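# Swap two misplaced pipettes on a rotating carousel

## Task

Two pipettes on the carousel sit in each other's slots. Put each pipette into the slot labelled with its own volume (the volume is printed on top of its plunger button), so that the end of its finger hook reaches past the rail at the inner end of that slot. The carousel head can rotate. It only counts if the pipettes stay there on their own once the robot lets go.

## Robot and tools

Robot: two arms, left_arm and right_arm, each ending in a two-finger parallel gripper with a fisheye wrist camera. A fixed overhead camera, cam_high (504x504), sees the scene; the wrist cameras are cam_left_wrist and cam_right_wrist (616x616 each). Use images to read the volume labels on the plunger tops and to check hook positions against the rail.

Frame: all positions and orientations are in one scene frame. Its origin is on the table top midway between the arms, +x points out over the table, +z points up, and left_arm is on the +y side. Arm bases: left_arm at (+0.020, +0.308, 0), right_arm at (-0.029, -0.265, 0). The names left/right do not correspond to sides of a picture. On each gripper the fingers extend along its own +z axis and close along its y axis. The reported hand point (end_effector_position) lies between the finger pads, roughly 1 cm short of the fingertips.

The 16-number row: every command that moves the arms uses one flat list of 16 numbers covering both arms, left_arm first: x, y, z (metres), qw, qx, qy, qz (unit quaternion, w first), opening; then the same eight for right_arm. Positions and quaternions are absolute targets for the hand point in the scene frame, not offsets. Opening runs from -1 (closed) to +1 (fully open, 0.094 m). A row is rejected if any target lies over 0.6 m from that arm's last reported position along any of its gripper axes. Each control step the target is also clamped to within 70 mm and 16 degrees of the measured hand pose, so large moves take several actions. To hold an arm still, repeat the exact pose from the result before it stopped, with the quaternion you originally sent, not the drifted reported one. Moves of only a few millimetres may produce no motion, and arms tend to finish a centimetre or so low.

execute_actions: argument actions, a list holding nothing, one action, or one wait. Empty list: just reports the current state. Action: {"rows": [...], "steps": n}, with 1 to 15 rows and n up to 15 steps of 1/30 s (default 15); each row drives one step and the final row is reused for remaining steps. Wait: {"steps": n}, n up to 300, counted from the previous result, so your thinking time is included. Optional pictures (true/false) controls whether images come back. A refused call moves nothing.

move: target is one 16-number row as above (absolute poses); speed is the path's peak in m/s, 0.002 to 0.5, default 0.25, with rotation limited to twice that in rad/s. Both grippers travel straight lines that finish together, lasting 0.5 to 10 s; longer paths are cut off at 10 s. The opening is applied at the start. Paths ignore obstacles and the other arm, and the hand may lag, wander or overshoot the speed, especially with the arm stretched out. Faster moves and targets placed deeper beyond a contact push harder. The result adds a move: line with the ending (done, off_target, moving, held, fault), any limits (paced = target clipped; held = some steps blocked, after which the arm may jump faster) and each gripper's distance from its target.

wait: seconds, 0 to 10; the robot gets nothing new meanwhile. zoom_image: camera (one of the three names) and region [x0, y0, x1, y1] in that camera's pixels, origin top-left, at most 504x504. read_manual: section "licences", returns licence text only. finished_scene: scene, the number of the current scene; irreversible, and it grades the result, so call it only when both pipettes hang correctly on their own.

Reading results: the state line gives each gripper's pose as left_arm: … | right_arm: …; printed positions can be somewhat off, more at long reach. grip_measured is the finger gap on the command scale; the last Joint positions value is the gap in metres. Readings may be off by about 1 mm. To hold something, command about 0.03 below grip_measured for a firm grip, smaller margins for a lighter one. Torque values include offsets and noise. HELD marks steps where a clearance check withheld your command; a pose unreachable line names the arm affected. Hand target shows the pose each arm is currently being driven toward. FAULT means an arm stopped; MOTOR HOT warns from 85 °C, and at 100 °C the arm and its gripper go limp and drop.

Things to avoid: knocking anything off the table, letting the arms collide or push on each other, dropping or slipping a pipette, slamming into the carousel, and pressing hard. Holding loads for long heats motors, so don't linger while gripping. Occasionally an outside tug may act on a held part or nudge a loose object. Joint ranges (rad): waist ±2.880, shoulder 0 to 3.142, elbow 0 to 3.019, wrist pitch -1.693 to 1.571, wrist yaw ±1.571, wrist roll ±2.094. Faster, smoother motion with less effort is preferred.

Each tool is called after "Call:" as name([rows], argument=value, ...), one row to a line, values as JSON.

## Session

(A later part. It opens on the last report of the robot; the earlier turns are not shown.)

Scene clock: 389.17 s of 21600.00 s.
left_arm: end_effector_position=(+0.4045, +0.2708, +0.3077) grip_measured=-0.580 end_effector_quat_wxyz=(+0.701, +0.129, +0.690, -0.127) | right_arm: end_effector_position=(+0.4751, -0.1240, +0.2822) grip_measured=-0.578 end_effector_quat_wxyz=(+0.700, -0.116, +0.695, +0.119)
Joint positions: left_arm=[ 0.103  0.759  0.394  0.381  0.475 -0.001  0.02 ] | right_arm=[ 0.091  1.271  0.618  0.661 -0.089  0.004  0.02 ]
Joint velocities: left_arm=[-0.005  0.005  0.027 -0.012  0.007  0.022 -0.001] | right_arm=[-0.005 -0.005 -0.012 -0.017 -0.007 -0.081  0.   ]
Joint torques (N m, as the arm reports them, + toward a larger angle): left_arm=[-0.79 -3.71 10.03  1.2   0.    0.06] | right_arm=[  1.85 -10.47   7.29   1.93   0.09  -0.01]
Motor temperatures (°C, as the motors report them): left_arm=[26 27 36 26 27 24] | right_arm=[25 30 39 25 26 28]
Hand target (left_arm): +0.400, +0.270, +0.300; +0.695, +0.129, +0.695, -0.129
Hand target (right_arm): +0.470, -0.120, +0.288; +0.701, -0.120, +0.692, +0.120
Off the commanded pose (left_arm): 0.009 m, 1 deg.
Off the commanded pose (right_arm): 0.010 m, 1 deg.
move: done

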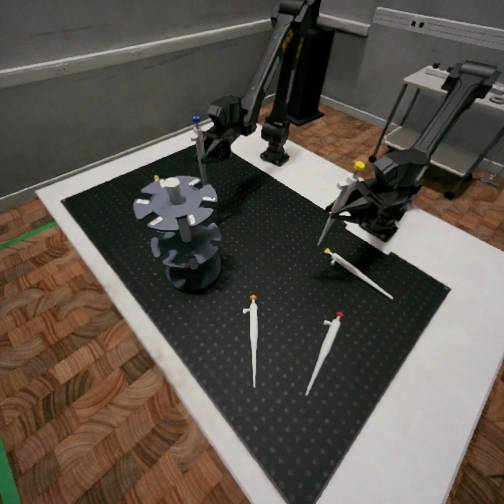

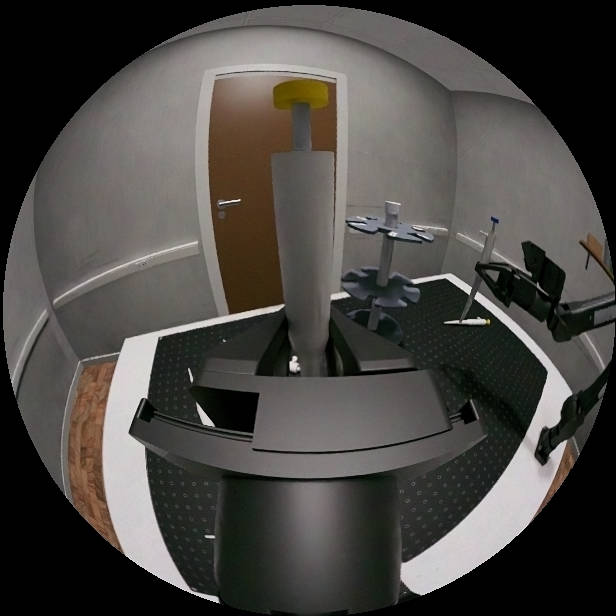

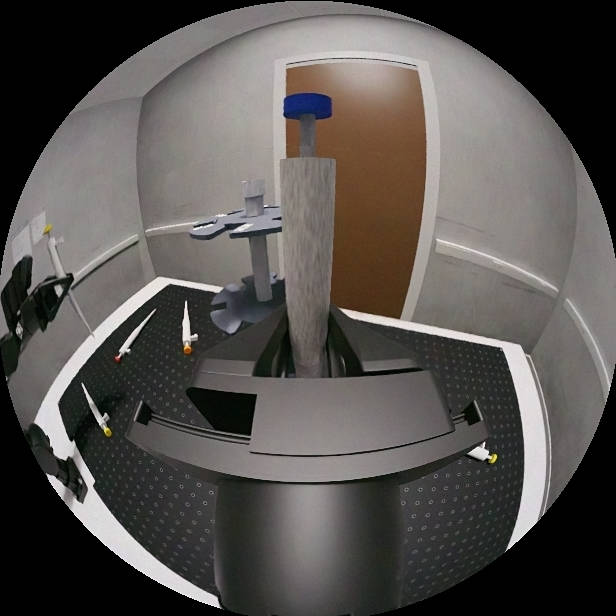

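Call:
move(target=[0.40, 0.27, 0.30, 0.6953, 0.1289, 0.6953, -0.1289, -0.61, 0.52, -0.008, 0.295, 0.7226, -0.060, 0.6858, 0.0633, -0.61], speed=0.1)

Scene clock: 393.90 s of 21600.00 s.
left_arm: end_effector_position=(+0.4045, +0.2708, +0.3077) grip_measured=-0.580 end_effector_quat_wxyz=(+0.701, +0.129, +0.690, -0.127) | right_arm: end_effector_position=(+0.5061, -0.0224, +0.2614) grip_measured=-0.578 end_effector_quat_wxyz=(+0.695, -0.067, +0.714, +0.053)
Joint positions: left_arm=[ 0.103  0.759  0.394  0.381  0.475 -0.001  0.02 ] | right_arm=[ 0.376  1.484  0.788  0.665  0.359 -0.006  0.02 ]
Joint velocities: left_arm=[-0.005 -0.005  0.002 -0.012 -0.007 -0.037 -0.   ] | right_arm=[-0.005 -0.024 -0.012  0.002  0.037 -0.095 -0.001]
Joint torques (N m, as the arm reports them, + toward a larger angle): left_arm=[-0.73 -3.4  10.12  1.2   0.01  0.09] | right_arm=[ 1.4  -9.99 11.99  4.1   0.14 -0.13]
Motor temperatures (°C, as the motors report them): left_arm=[26 27 36 26 27 24] | right_arm=[25 30 39 25 26 28]
Hand target (left_arm): +0.400, +0.270, +0.300; +0.695, +0.129, +0.695, -0.129
Hand target (right_arm): +0.518, -0.010, +0.296; +0.722, -0.060, +0.686, +0.063
Off the commanded pose (left_arm): 0.009 m, 1 deg.
Off the commanded pose (right_arm): 0.039 m, 5 deg.
After step 90, 0.13 s passed at rest.
move: off_target (right_arm)

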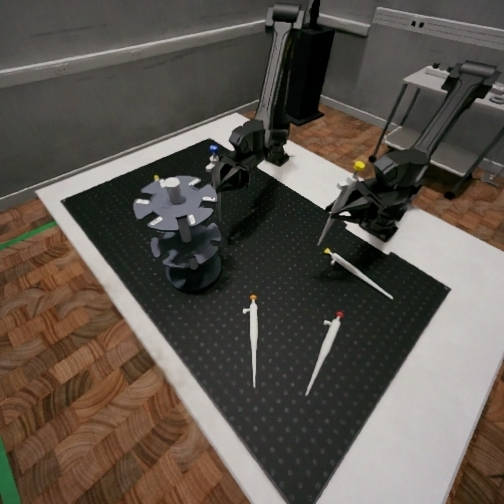

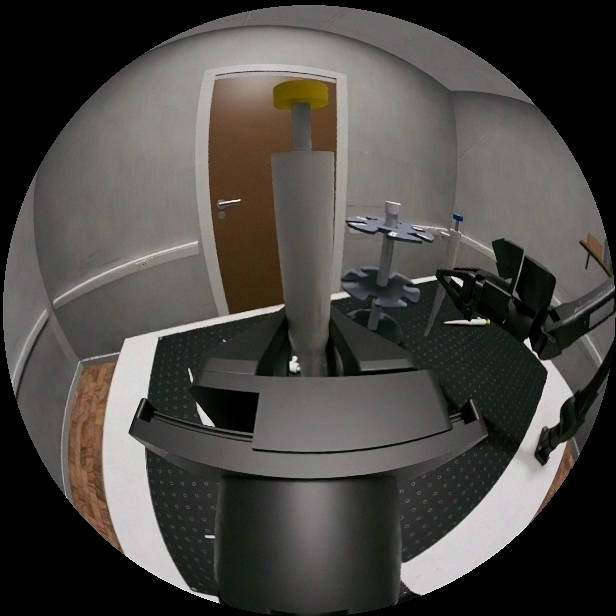

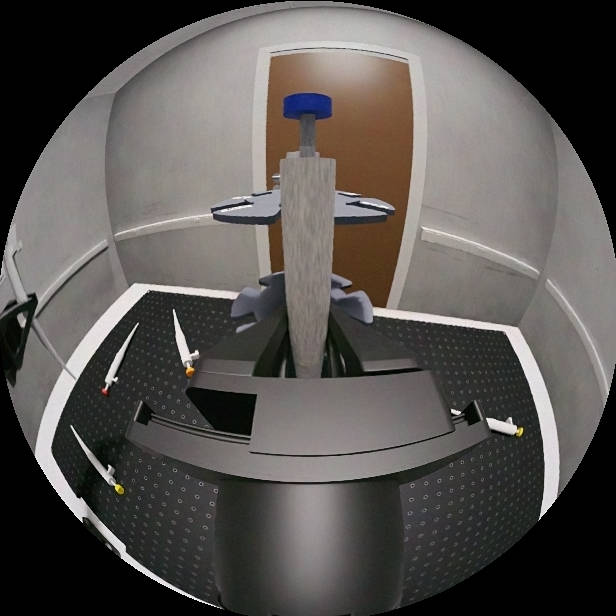

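Call:
move(target=[0.40, 0.27, 0.30, 0.6953, 0.1289, 0.6953, -0.1289, -0.61, 0.56, 0.002, 0.296, 0.7286, -0.0595, 0.6794, 0.0638, -0.61], speed=0.07)

Call:
zoom_image(camera="cam_right_wrist", region=[180, 170, 430, 340])

Scene clock: 398.43 s of 21600.00 s.
left_arm: end_effector_position=(+0.4045, +0.2708, +0.3077) grip_measured=-0.580 end_effector_quat_wxyz=(+0.701, +0.129, +0.690, -0.127) | right_arm: end_effector_position=(+0.5395, -0.0001, +0.2636) grip_measured=-0.578 end_effector_quat_wxyz=(+0.702, -0.072, +0.706, +0.059)
Joint positions: left_arm=[ 0.103  0.759  0.394  0.381  0.475 -0.001  0.02 ] | right_arm=[ 0.376  1.582  0.893  0.68   0.345 -0.014  0.02 ]
Joint velocities: left_arm=[-0.005 -0.005 -0.002 -0.017  0.007 -0.051  0.001] | right_arm=[ 0.005  0.005 -0.012  0.012 -0.051 -0.022  0.001]
Joint torques (N m, as the arm reports them, + toward a larger angle): left_arm=[-1.17 -3.51 10.04  1.21  0.06  0.06] | right_arm=[ -0.2  -12.23  11.89   4.2   -0.23  -0.12]
Motor temperatures (°C, as the motors report them): left_arm=[26 27 36 26 27 24] | right_arm=[25 30 40 25 26 28]
Hand target (left_arm): +0.400, +0.270, +0.300; +0.695, +0.129, +0.695, -0.129
Hand target (right_arm): +0.557, +0.000, +0.297; +0.729, -0.060, +0.679, +0.063
Off the commanded pose (left_arm): 0.009 m, 1 deg.
Off the commanded pose (right_arm): 0.038 m, 5 deg.
After step 90, 0.20 s passed at rest.
move: off_target (right_arm)

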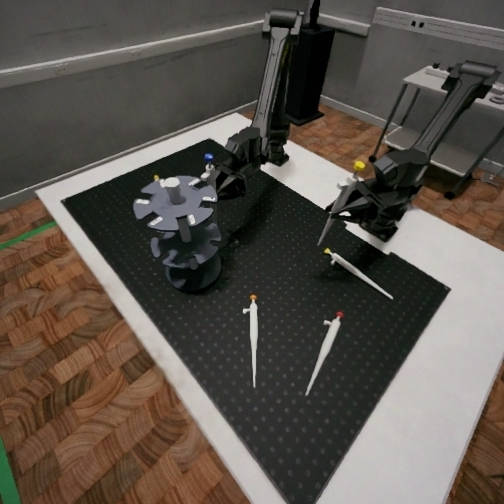

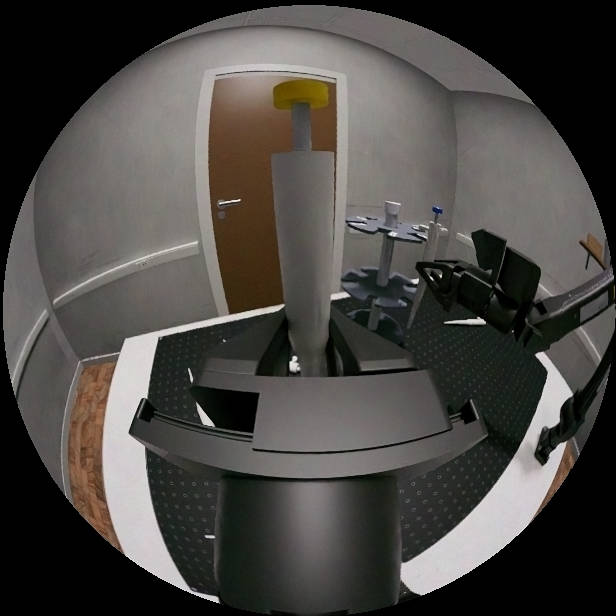

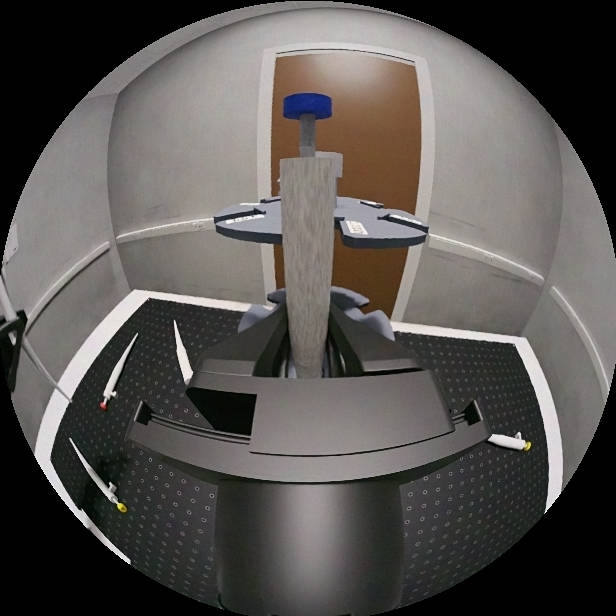

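Region (180, 170, 430, 340) of cam_right_wrist's 616x616 image, scaled by 2.016, with more detail than that image has; it fills the top 343 rows of this view, and the rest is white.

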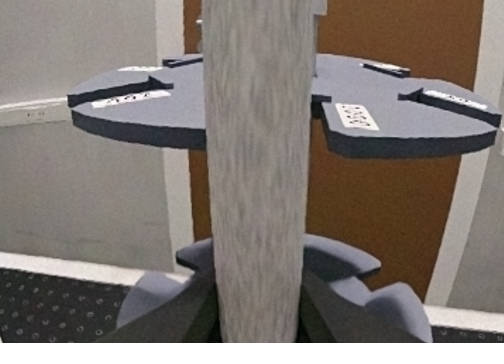

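Call:
move(target=[0.40, 0.27, 0.30, 0.6953, 0.1289, 0.6953, -0.1289, -0.61, 0.582, -0.002, 0.296, 0.7311, -0.0179, 0.6818, 0.0191, -0.61], speed=0.05)

Call:
zoom_image(camera="cam_high", region=[140, 130, 250, 240])

Scene clock: 405.90 s of 21600.00 s.
left_arm: end_effector_position=(+0.4045, +0.2708, +0.3077) grip_measured=-0.580 end_effector_quat_wxyz=(+0.701, +0.129, +0.690, -0.127) | right_arm: end_effector_position=(+0.5640, -0.0083, +0.2671) grip_measured=-0.578 end_effector_quat_wxyz=(+0.709, -0.029, +0.704, +0.015)
Joint positions: left_arm=[ 0.103  0.759  0.394  0.381  0.475 -0.001  0.02 ] | right_arm=[ 0.376  1.639  0.967  0.68   0.468 -0.024  0.02 ]
Joint velocities: left_arm=[-0.015 -0.024  0.002 -0.007 -0.022  0.022 -0.   ] | right_arm=[-0.005  0.015 -0.012  0.002 -0.007  0.022 -0.   ]
Joint torques (N m, as the arm reports them, + toward a larger angle): left_arm=[-0.83 -3.56 10.05  1.17  0.03  0.07] | right_arm=[  0.45 -12.88  12.23   3.37   0.14  -0.11]
Motor temperatures (°C, as the motors report them): left_arm=[26 27 36 26 27 24] | right_arm=[25 30 40 25 26 28]
Hand target (left_arm): +0.400, +0.270, +0.300; +0.695, +0.129, +0.695, -0.129
Hand target (right_arm): +0.579, -0.004, +0.296; +0.731, -0.018, +0.682, +0.019
Off the commanded pose (left_arm): 0.009 m, 1 deg.
Off the commanded pose (right_arm): 0.035 m, 4 deg.
After step 90, 2.63 s passed at rest.
move: off_target (right_arm)

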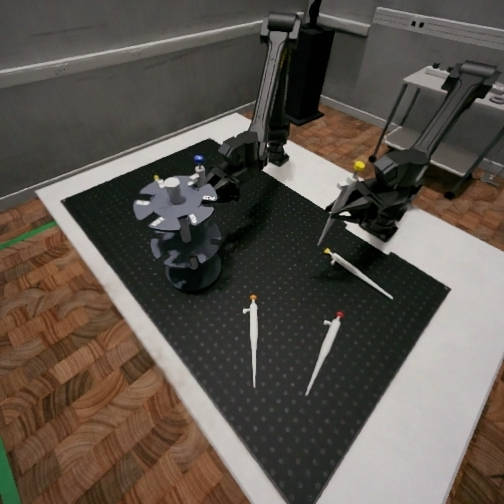

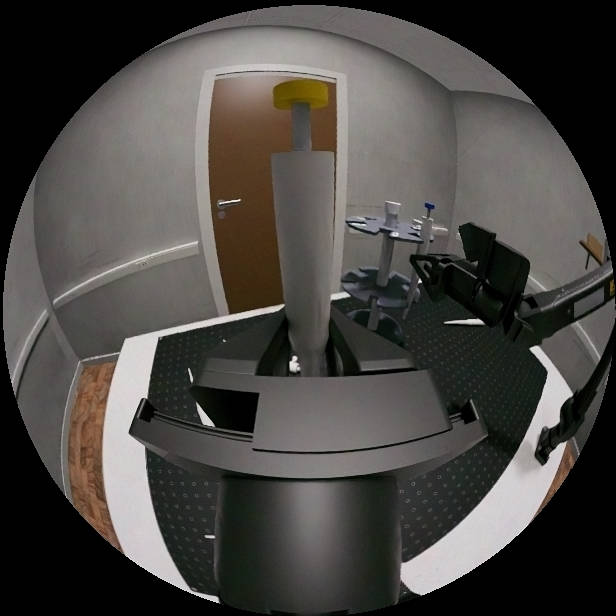

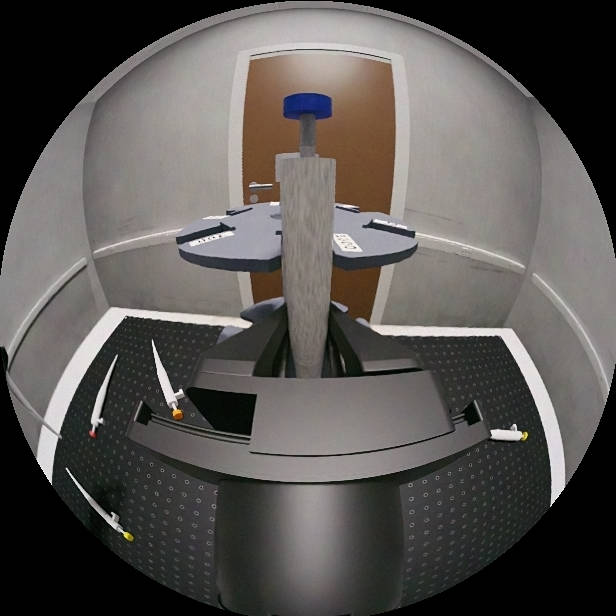

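Region (140, 130, 250, 240) of cam_high's 504x504 image, scaled by 4.582, with more detail than that image has.

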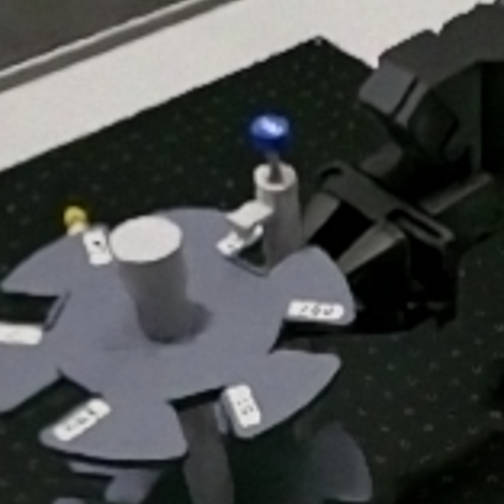

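Call:
move(target=[0.40, 0.27, 0.30, 0.6953, 0.1289, 0.6953, -0.1289, -0.61, 0.595, 0.004, 0.294, 0.7280, -0.025, 0.6850, 0.027, -0.61], speed=0.04)

Call:
zoom_image(camera="cam_high", region=[150, 140, 240, 230])

Scene clock: 411.53 s of 21600.00 s.
left_arm: end_effector_position=(+0.4045, +0.2708, +0.3077) grip_measured=-0.580 end_effector_quat_wxyz=(+0.701, +0.129, +0.690, -0.127) | right_arm: end_effector_position=(+0.5738, +0.0011, +0.2688) grip_measured=-0.578 end_effector_quat_wxyz=(+0.712, -0.035, +0.701, +0.023)
Joint positions: left_arm=[ 0.103  0.759  0.394  0.381  0.475 -0.001  0.02 ] | right_arm=[ 0.376  1.666  1.001  0.68   0.448 -0.025  0.02 ]
Joint velocities: left_arm=[-0.005 -0.015 -0.002 -0.007 -0.066  0.051 -0.   ] | right_arm=[ 0.005 -0.015 -0.002  0.007 -0.037  0.037 -0.001]
Joint torques (N m, as the arm reports them, + toward a larger angle): left_arm=[-0.45 -3.31 10.14  1.24  0.06  0.03] | right_arm=[  0.11 -13.47  12.44   2.57  -0.23  -0.02]
Motor temperatures (°C, as the motors report them): left_arm=[26 27 36 26 27 24] | right_arm=[25 30 41 25 26 28]
Hand target (left_arm): +0.400, +0.270, +0.300; +0.695, +0.129, +0.695, -0.129
Hand target (right_arm): +0.592, +0.002, +0.295; +0.728, -0.025, +0.685, +0.026
Off the commanded pose (left_arm): 0.009 m, 1 deg.
Off the commanded pose (right_arm): 0.033 m, 3 deg.
After step 90, 1.27 s passed at rest.
move: off_target (right_arm)

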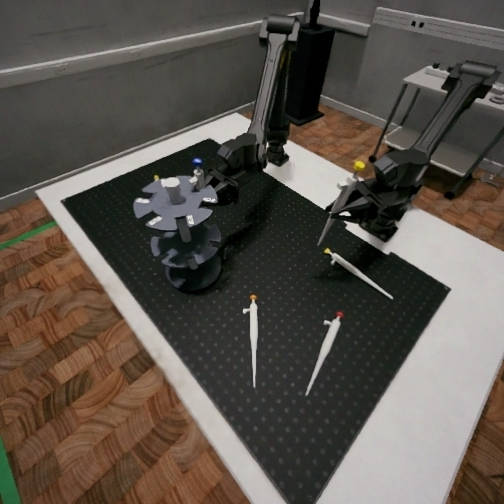

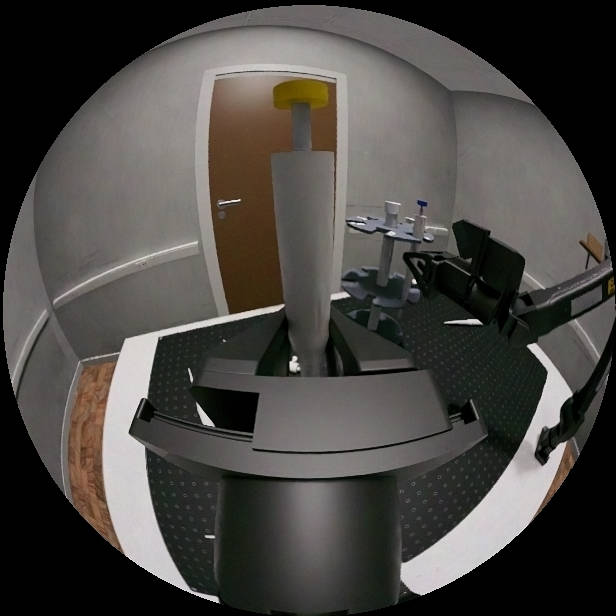

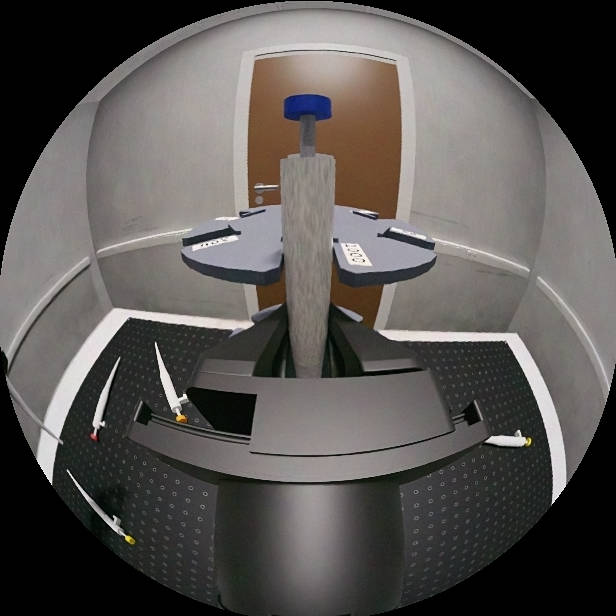

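Region (150, 140, 240, 230) of cam_high's 504x504 image, scaled by 5.600, with more detail than that image has.

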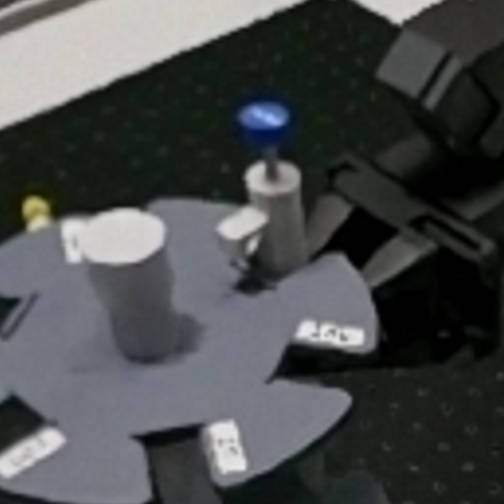

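Call:
execute_actions(actions=[])

Scene clock: 423.83 s of 21600.00 s.
left_arm: end_effector_position=(+0.4045, +0.2708, +0.3077) grip_measured=-0.580 end_effector_quat_wxyz=(+0.701, +0.129, +0.690, -0.127) | right_arm: end_effector_position=(+0.5738, +0.0011, +0.2688) grip_measured=-0.578 end_effector_quat_wxyz=(+0.712, -0.035, +0.701, +0.023)
Joint positions: left_arm=[ 0.103  0.759  0.394  0.381  0.475 -0.001  0.02 ] | right_arm=[ 0.376  1.666  1.001  0.68   0.448 -0.025  0.02 ]
Joint velocities: left_arm=[-0.005  0.005  0.002  0.002  0.066  0.037 -0.   ] | right_arm=[-0.005 -0.005  0.012  0.002  0.037 -0.037 -0.   ]
Joint torques (N m, as the arm reports them, + toward a larger angle): left_arm=[-0.97 -3.65 10.13  1.21  0.04  0.04] | right_arm=[ -0.2  -12.77  12.44   2.45  -0.24  -0.04]
Motor temperatures (°C, as the motors report them): left_arm=[26 27 36 26 27 24] | right_arm=[25 30 42 25 26 28]
Hand target (left_arm): +0.400, +0.270, +0.300; +0.695, +0.129, +0.695, -0.129
Hand target (right_arm): +0.592, +0.002, +0.295; +0.728, -0.025, +0.685, +0.026
Off the commanded pose (left_arm): 0.009 m, 1 deg.
Off the commanded pose (right_arm): 0.033 m, 3 deg.
Steps of this call (steps 1 to 90: nothing new was sent; then 9.30 s passed at rest). Readings (end_effector_position):
1: left_arm (+0.4045, +0.2708, +0.3077) | right_arm (+0.5738, +0.0011, +0.2688)
2: left_arm (+0.4045, +0.2708, +0.3077) | right_arm (+0.5738, +0.0011, +0.2688)
4: left_arm (+0.4045, +0.2708, +0.3077) | right_arm (+0.5738, +0.0011, +0.2688)
8: left_arm (+0.4045, +0.2708, +0.3077) | right_arm (+0.5738, +0.0011, +0.2688)
90: the state above

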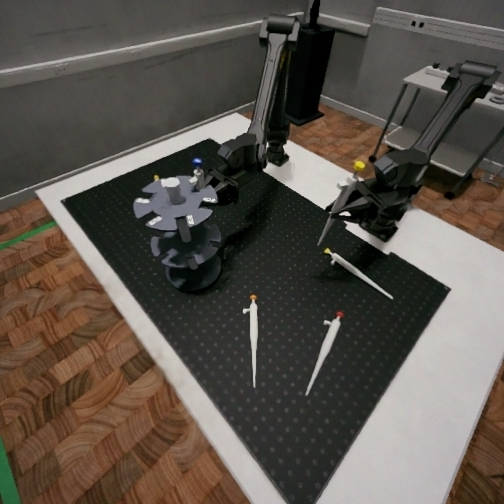

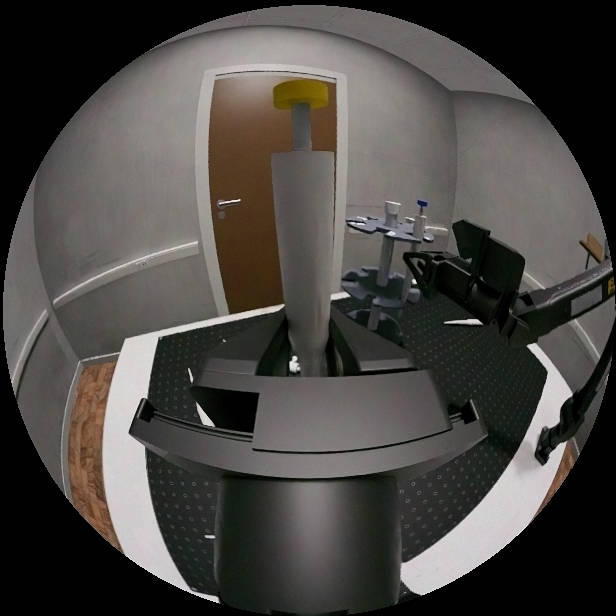

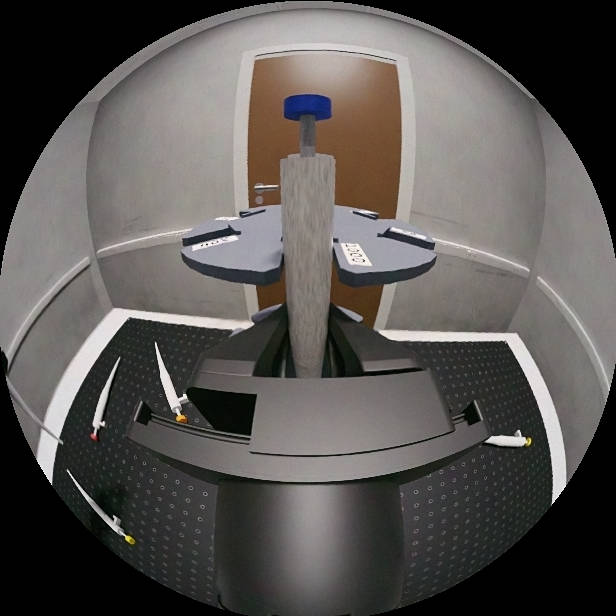

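Call:
move(target=[0.40,0.27,0.30,0.6953,0.1289,0.6953,-0.1289,-0.61, 0.597,0.004,0.272,0.7150,-0.026,0.6985,0.026,-0.61], speed=0.05)

Scene clock: 426.33 s of 21600.00 s.
left_arm: end_effector_position=(+0.4045, +0.2708, +0.3077) grip_measured=-0.580 end_effector_quat_wxyz=(+0.701, +0.129, +0.690, -0.127) | right_arm: end_effector_position=(+0.5766, +0.0030, +0.2530) grip_measured=-0.578 end_effector_quat_wxyz=(+0.704, -0.039, +0.709, +0.020)
Joint positions: left_arm=[ 0.103  0.759  0.394  0.381  0.475 -0.001  0.02 ] | right_arm=[ 0.376  1.69   1.001  0.68   0.446 -0.022  0.02 ]
Joint velocities: left_arm=[-0.005 -0.015 -0.007 -0.012  0.037 -0.051  0.   ] | right_arm=[ 0.005 -0.005  0.002  0.002  0.007 -0.037  0.   ]
Joint torques (N m, as the arm reports them, + toward a larger angle): left_arm=[-1.06 -3.48 10.09  1.18  0.04  0.05] | right_arm=[ -0.13 -13.21  11.97   1.91  -0.25   0.1 ]
Motor temperatures (°C, as the motors report them): left_arm=[26 27 36 26 27 24] | right_arm=[25 30 42 25 26 28]
Hand target (left_arm): +0.400, +0.270, +0.300; +0.695, +0.129, +0.695, -0.129
Hand target (right_arm): +0.595, +0.003, +0.272; +0.715, -0.026, +0.698, +0.026
Off the commanded pose (left_arm): 0.009 m, 1 deg.
Off the commanded pose (right_arm): 0.028 m, 2 deg.
move: off_target (right_arm)

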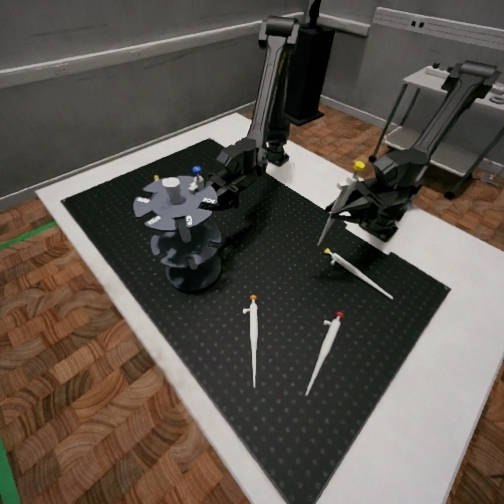

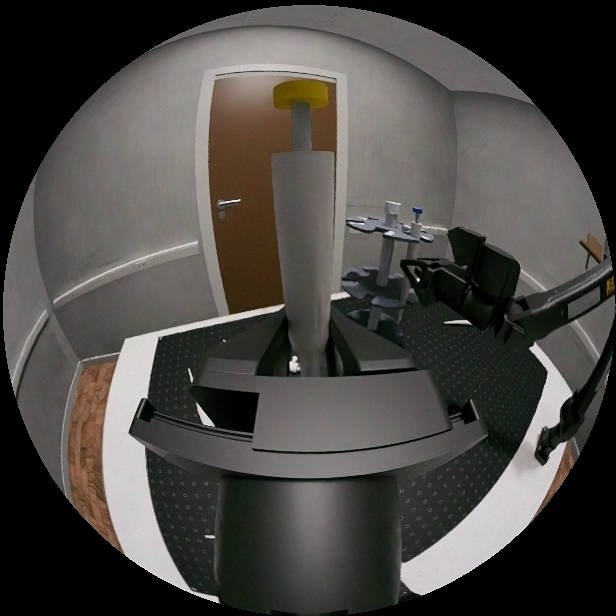

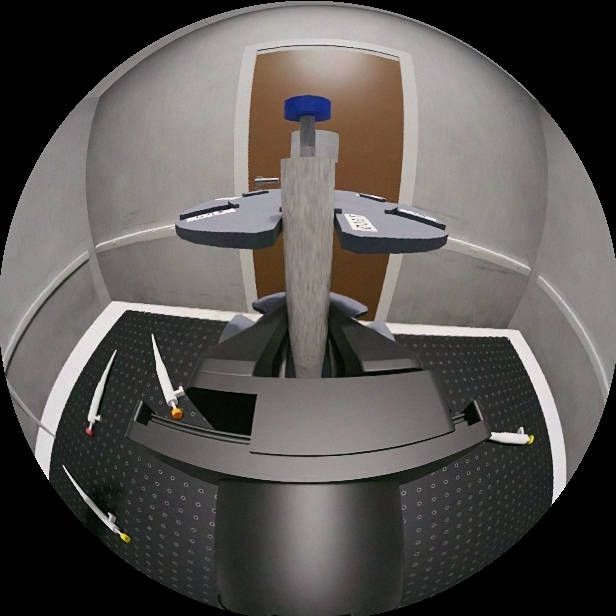

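Call:
zoom_image(camera="cam_high", region=[125, 150, 245, 250])

Region (125, 150, 245, 250) of cam_high's 504x504 image, scaled by 4.200, with more detail than that image has.

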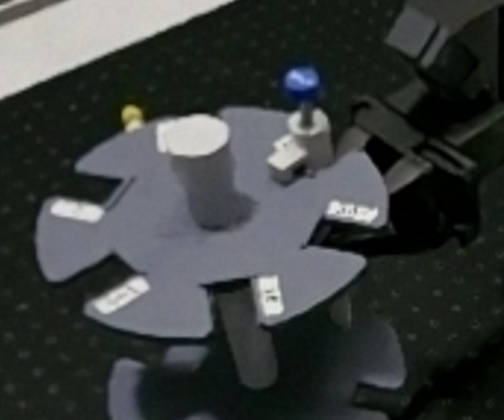

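Call:
move(target=[0.40,0.27,0.30,0.6953,0.1289,0.6953,-0.1289,-0.61, 0.595,0.004,0.266,0.7150,-0.026,0.6985,0.026,-0.61], speed=0.05)

Scene clock: 430.33 s of 21600.00 s.
left_arm: end_effector_position=(+0.4045, +0.2708, +0.3077) grip_measured=-0.580 end_effector_quat_wxyz=(+0.701, +0.129, +0.690, -0.127) | right_arm: end_effector_position=(+0.5766, +0.0031, +0.2528) grip_measured=-0.578 end_effector_quat_wxyz=(+0.704, -0.039, +0.709, +0.020)
Joint positions: left_arm=[ 0.103  0.759  0.394  0.381  0.475 -0.001  0.02 ] | right_arm=[ 0.376  1.691  1.001  0.68   0.446 -0.022  0.02 ]
Joint velocities: left_arm=[-0.005  0.005 -0.002  0.002  0.037 -0.007  0.   ] | right_arm=[ 0.005 -0.034 -0.002 -0.002 -0.037 -0.095 -0.002]
Joint torques (N m, as the arm reports them, + toward a larger angle): left_arm=[-0.75 -2.7   9.98  1.16  0.03  0.05] | right_arm=[ -0.57 -13.16  11.14   2.8   -0.13   0.14]
Motor temperatures (°C, as the motors report them): left_arm=[26 27 36 26 27 24] | right_arm=[25 30 42 25 26 28]
Hand target (left_arm): +0.400, +0.270, +0.300; +0.695, +0.129, +0.695, -0.129
Hand target (right_arm): +0.594, +0.003, +0.266; +0.715, -0.026, +0.698, +0.026
Off the commanded pose (left_arm): 0.009 m, 1 deg.
Off the commanded pose (right_arm): 0.023 m, 2 deg.
After step 90, 0.30 s passed at rest.
move: off_target (right_arm)

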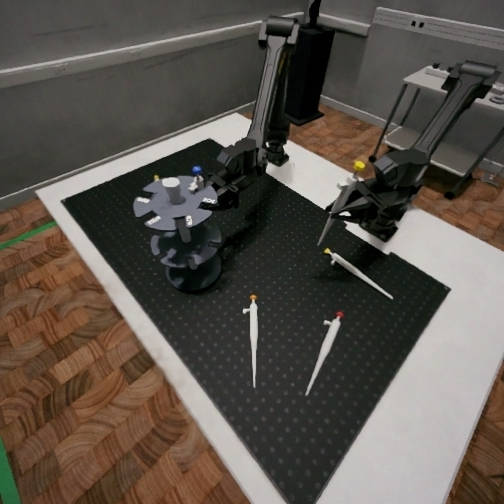

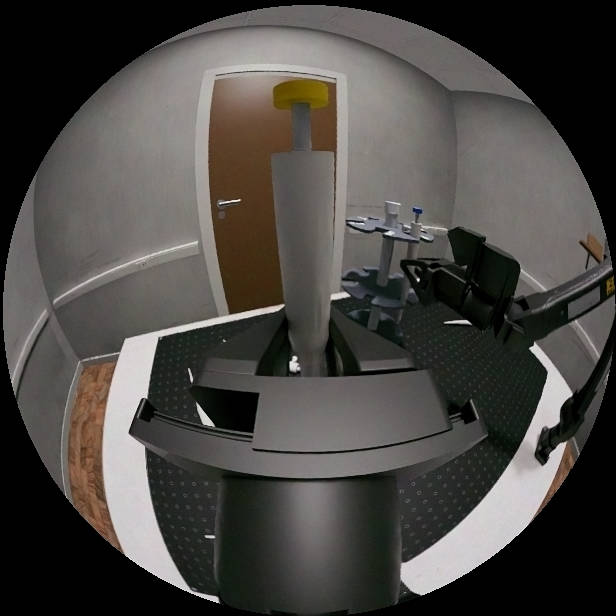

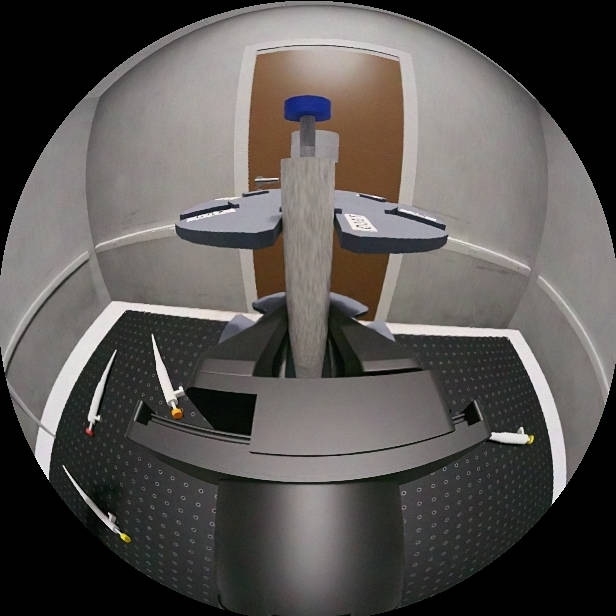

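Call:
move(target=[0.40,0.27,0.30,0.6953,0.1289,0.6953,-0.1289,-0.61, 0.590,0.004,0.268,0.7150,-0.026,0.6985,0.026,-0.2], speed=0.05)

Call:
zoom_image(camera="cam_high", region=[125, 150, 245, 250])

Scene clock: 441.10 s of 21600.00 s.
left_arm: end_effector_position=(+0.4045, +0.2708, +0.3077) grip_measured=-0.580 end_effector_quat_wxyz=(+0.701, +0.129, +0.690, -0.127) | right_arm: end_effector_position=(+0.5766, +0.0031, +0.2528) grip_measured=-0.201 end_effector_quat_wxyz=(+0.704, -0.039, +0.709, +0.020)
Joint positions: left_arm=[ 0.103  0.759  0.394  0.381  0.475 -0.001  0.02 ] | right_arm=[ 0.376  1.691  1.001  0.68   0.446 -0.022  0.038]
Joint velocities: left_arm=[ 0.005 -0.005 -0.007 -0.017  0.051  0.022 -0.001] | right_arm=[-0.005 -0.005 -0.017  0.012 -0.051  0.037 -0.001]
Joint torques (N m, as the arm reports them, + toward a larger angle): left_arm=[-0.66 -3.59 10.09  1.21  0.04  0.03] | right_arm=[  0.01 -14.47  10.54   2.79   0.03   0.1 ]
Motor temperatures (°C, as the motors report them): left_arm=[26 27 36 26 27 24] | right_arm=[25 30 42 25 26 28]
Hand target (left_arm): +0.400, +0.270, +0.300; +0.695, +0.129, +0.695, -0.129
Hand target (right_arm): +0.589, +0.003, +0.268; +0.715, -0.026, +0.698, +0.026
Off the commanded pose (left_arm): 0.009 m, 1 deg.
Off the commanded pose (right_arm): 0.020 m, 2 deg.
After step 90, 7.07 s passed at rest.
move: off_target (right_arm)

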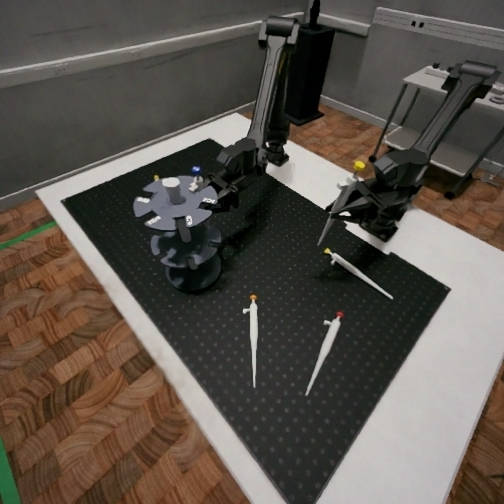

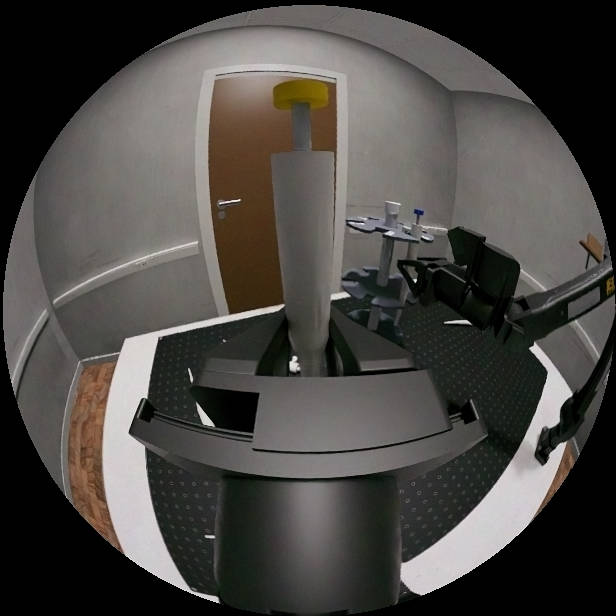

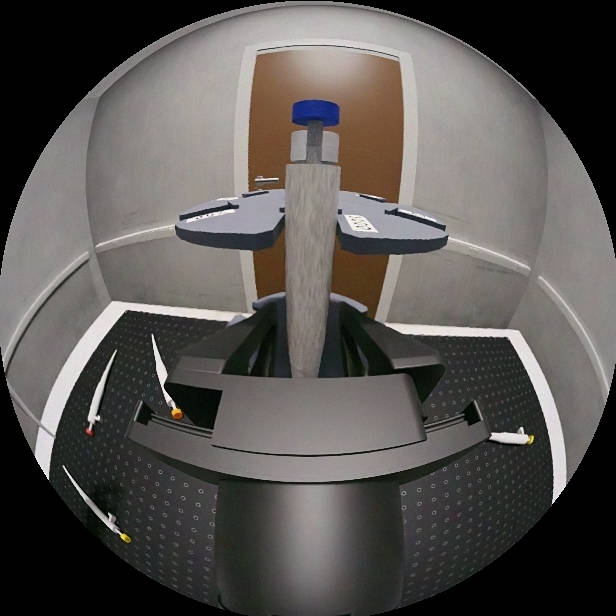

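Region (125, 150, 245, 250) of cam_high's 504x504 image, scaled by 4.200, with more detail than that image has.

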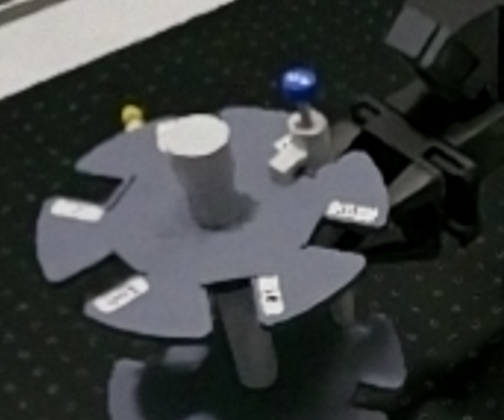

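Call:
move(target=[0.40,0.27,0.30,0.6953,0.1289,0.6953,-0.1289,-0.61, 0.595,0.045,0.272,0.7166,0.0606,0.6921,-0.0627,-0.2], speed=0.05)

Scene clock: 447.77 s of 21600.00 s.
left_arm: end_effector_position=(+0.4045, +0.2708, +0.3077) grip_measured=-0.580 end_effector_quat_wxyz=(+0.701, +0.129, +0.690, -0.127) | right_arm: end_effector_position=(+0.5855, +0.0264, +0.2607) grip_measured=-0.201 end_effector_quat_wxyz=(+0.711, +0.063, +0.697, -0.067)
Joint positions: left_arm=[ 0.103  0.759  0.394  0.381  0.475 -0.001  0.02 ] | right_arm=[ 0.474  1.792  1.147  0.673  0.812 -0.024  0.038]
Joint velocities: left_arm=[-0.015 -0.005  0.002 -0.012 -0.066 -0.037  0.001] | right_arm=[ 0.005 -0.015  0.007 -0.017 -0.022 -0.081  0.   ]
Joint torques (N m, as the arm reports them, + toward a larger angle): left_arm=[-0.8  -3.21 10.06  1.11  0.03  0.05] | right_arm=[  2.05 -14.5   11.9    1.47   0.09  -0.15]
Motor temperatures (°C, as the motors report them): left_arm=[26 27 36 26 27 24] | right_arm=[25 30 42 25 26 28]
Hand target (left_arm): +0.400, +0.270, +0.300; +0.695, +0.129, +0.695, -0.129
Hand target (right_arm): +0.594, +0.044, +0.273; +0.716, +0.061, +0.693, -0.063
Off the commanded pose (left_arm): 0.009 m, 1 deg.
Off the commanded pose (right_arm): 0.024 m, 1 deg.
After step 90, 0.73 s passed at rest.
move: off_target (right_arm)

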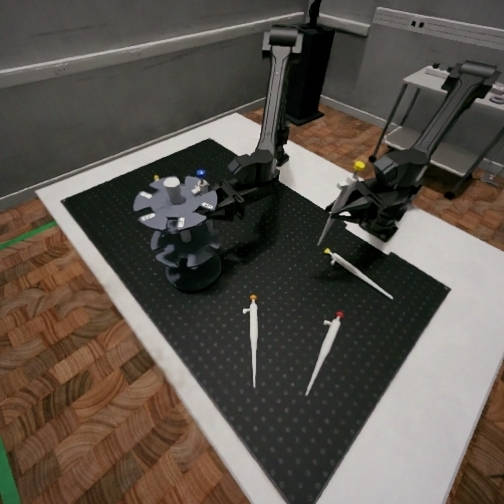

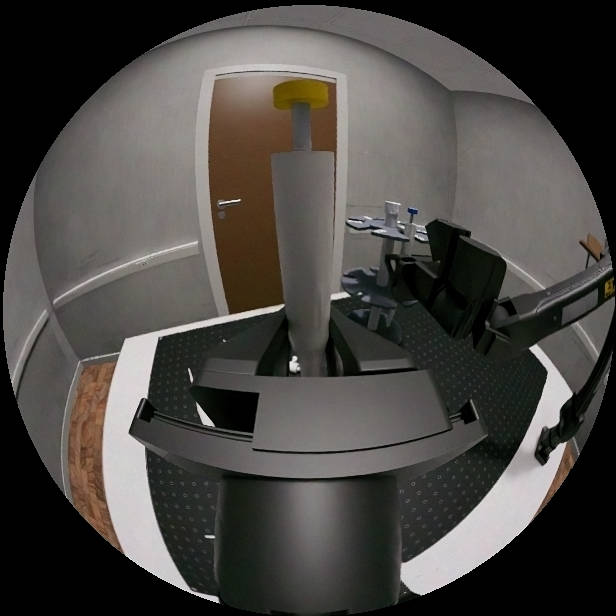

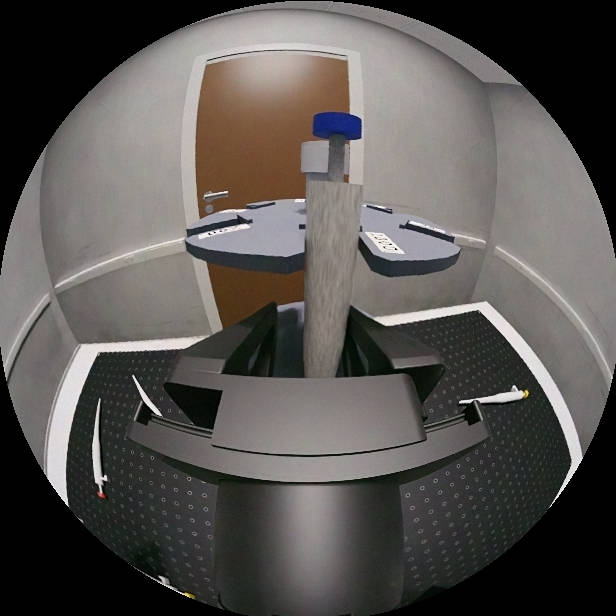

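Call:
move(target=[0.40,0.27,0.30,0.6953,0.1289,0.6953,-0.1289,-0.61, 0.600,0.078,0.270,0.7166,0.0606,0.6921,-0.0627,-0.2], speed=0.05)

Scene clock: 452.70 s of 21600.00 s.
left_arm: end_effector_position=(+0.4045, +0.2708, +0.3077) grip_measured=-0.580 end_effector_quat_wxyz=(+0.701, +0.129, +0.690, -0.127) | right_arm: end_effector_position=(+0.5917, +0.0587, +0.2592) grip_measured=-0.201 end_effector_quat_wxyz=(+0.712, +0.063, +0.696, -0.067)
Joint positions: left_arm=[ 0.103  0.759  0.394  0.381  0.475 -0.001  0.02 ] | right_arm=[ 0.513  1.848  1.225  0.657  0.852 -0.028  0.038]
Joint velocities: left_arm=[-0.005 -0.005 -0.012 -0.007  0.037 -0.007 -0.001] | right_arm=[-0.005 -0.005 -0.002 -0.012 -0.051 -0.066  0.   ]
Joint torques (N m, as the arm reports them, + toward a larger angle): left_arm=[-0.94 -3.68  9.99  1.17  0.04  0.04] | right_arm=[  1.95 -15.85  11.97   1.24   0.1   -0.12]
Motor temperatures (°C, as the motors report them): left_arm=[26 27 36 26 27 24] | right_arm=[25 30 42 25 26 28]
Hand target (left_arm): +0.400, +0.270, +0.300; +0.695, +0.129, +0.695, -0.129
Hand target (right_arm): +0.599, +0.077, +0.271; +0.717, +0.061, +0.692, -0.063
Off the commanded pose (left_arm): 0.009 m, 1 deg.
Off the commanded pose (right_arm): 0.024 m, 1 deg.
After step 90, 0.50 s passed at rest.
move: off_target (right_arm)

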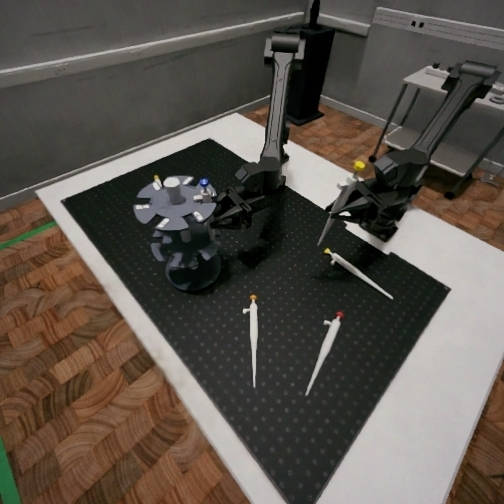

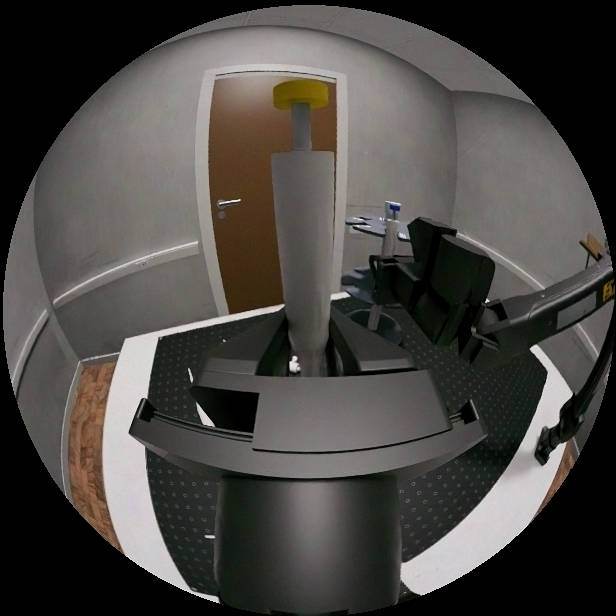

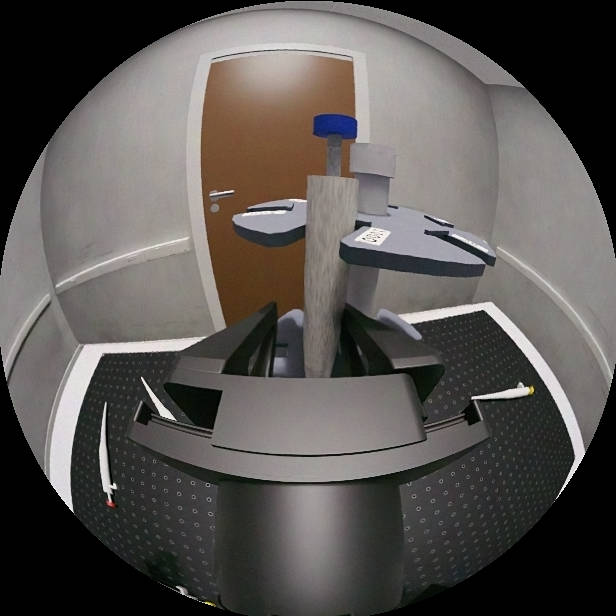

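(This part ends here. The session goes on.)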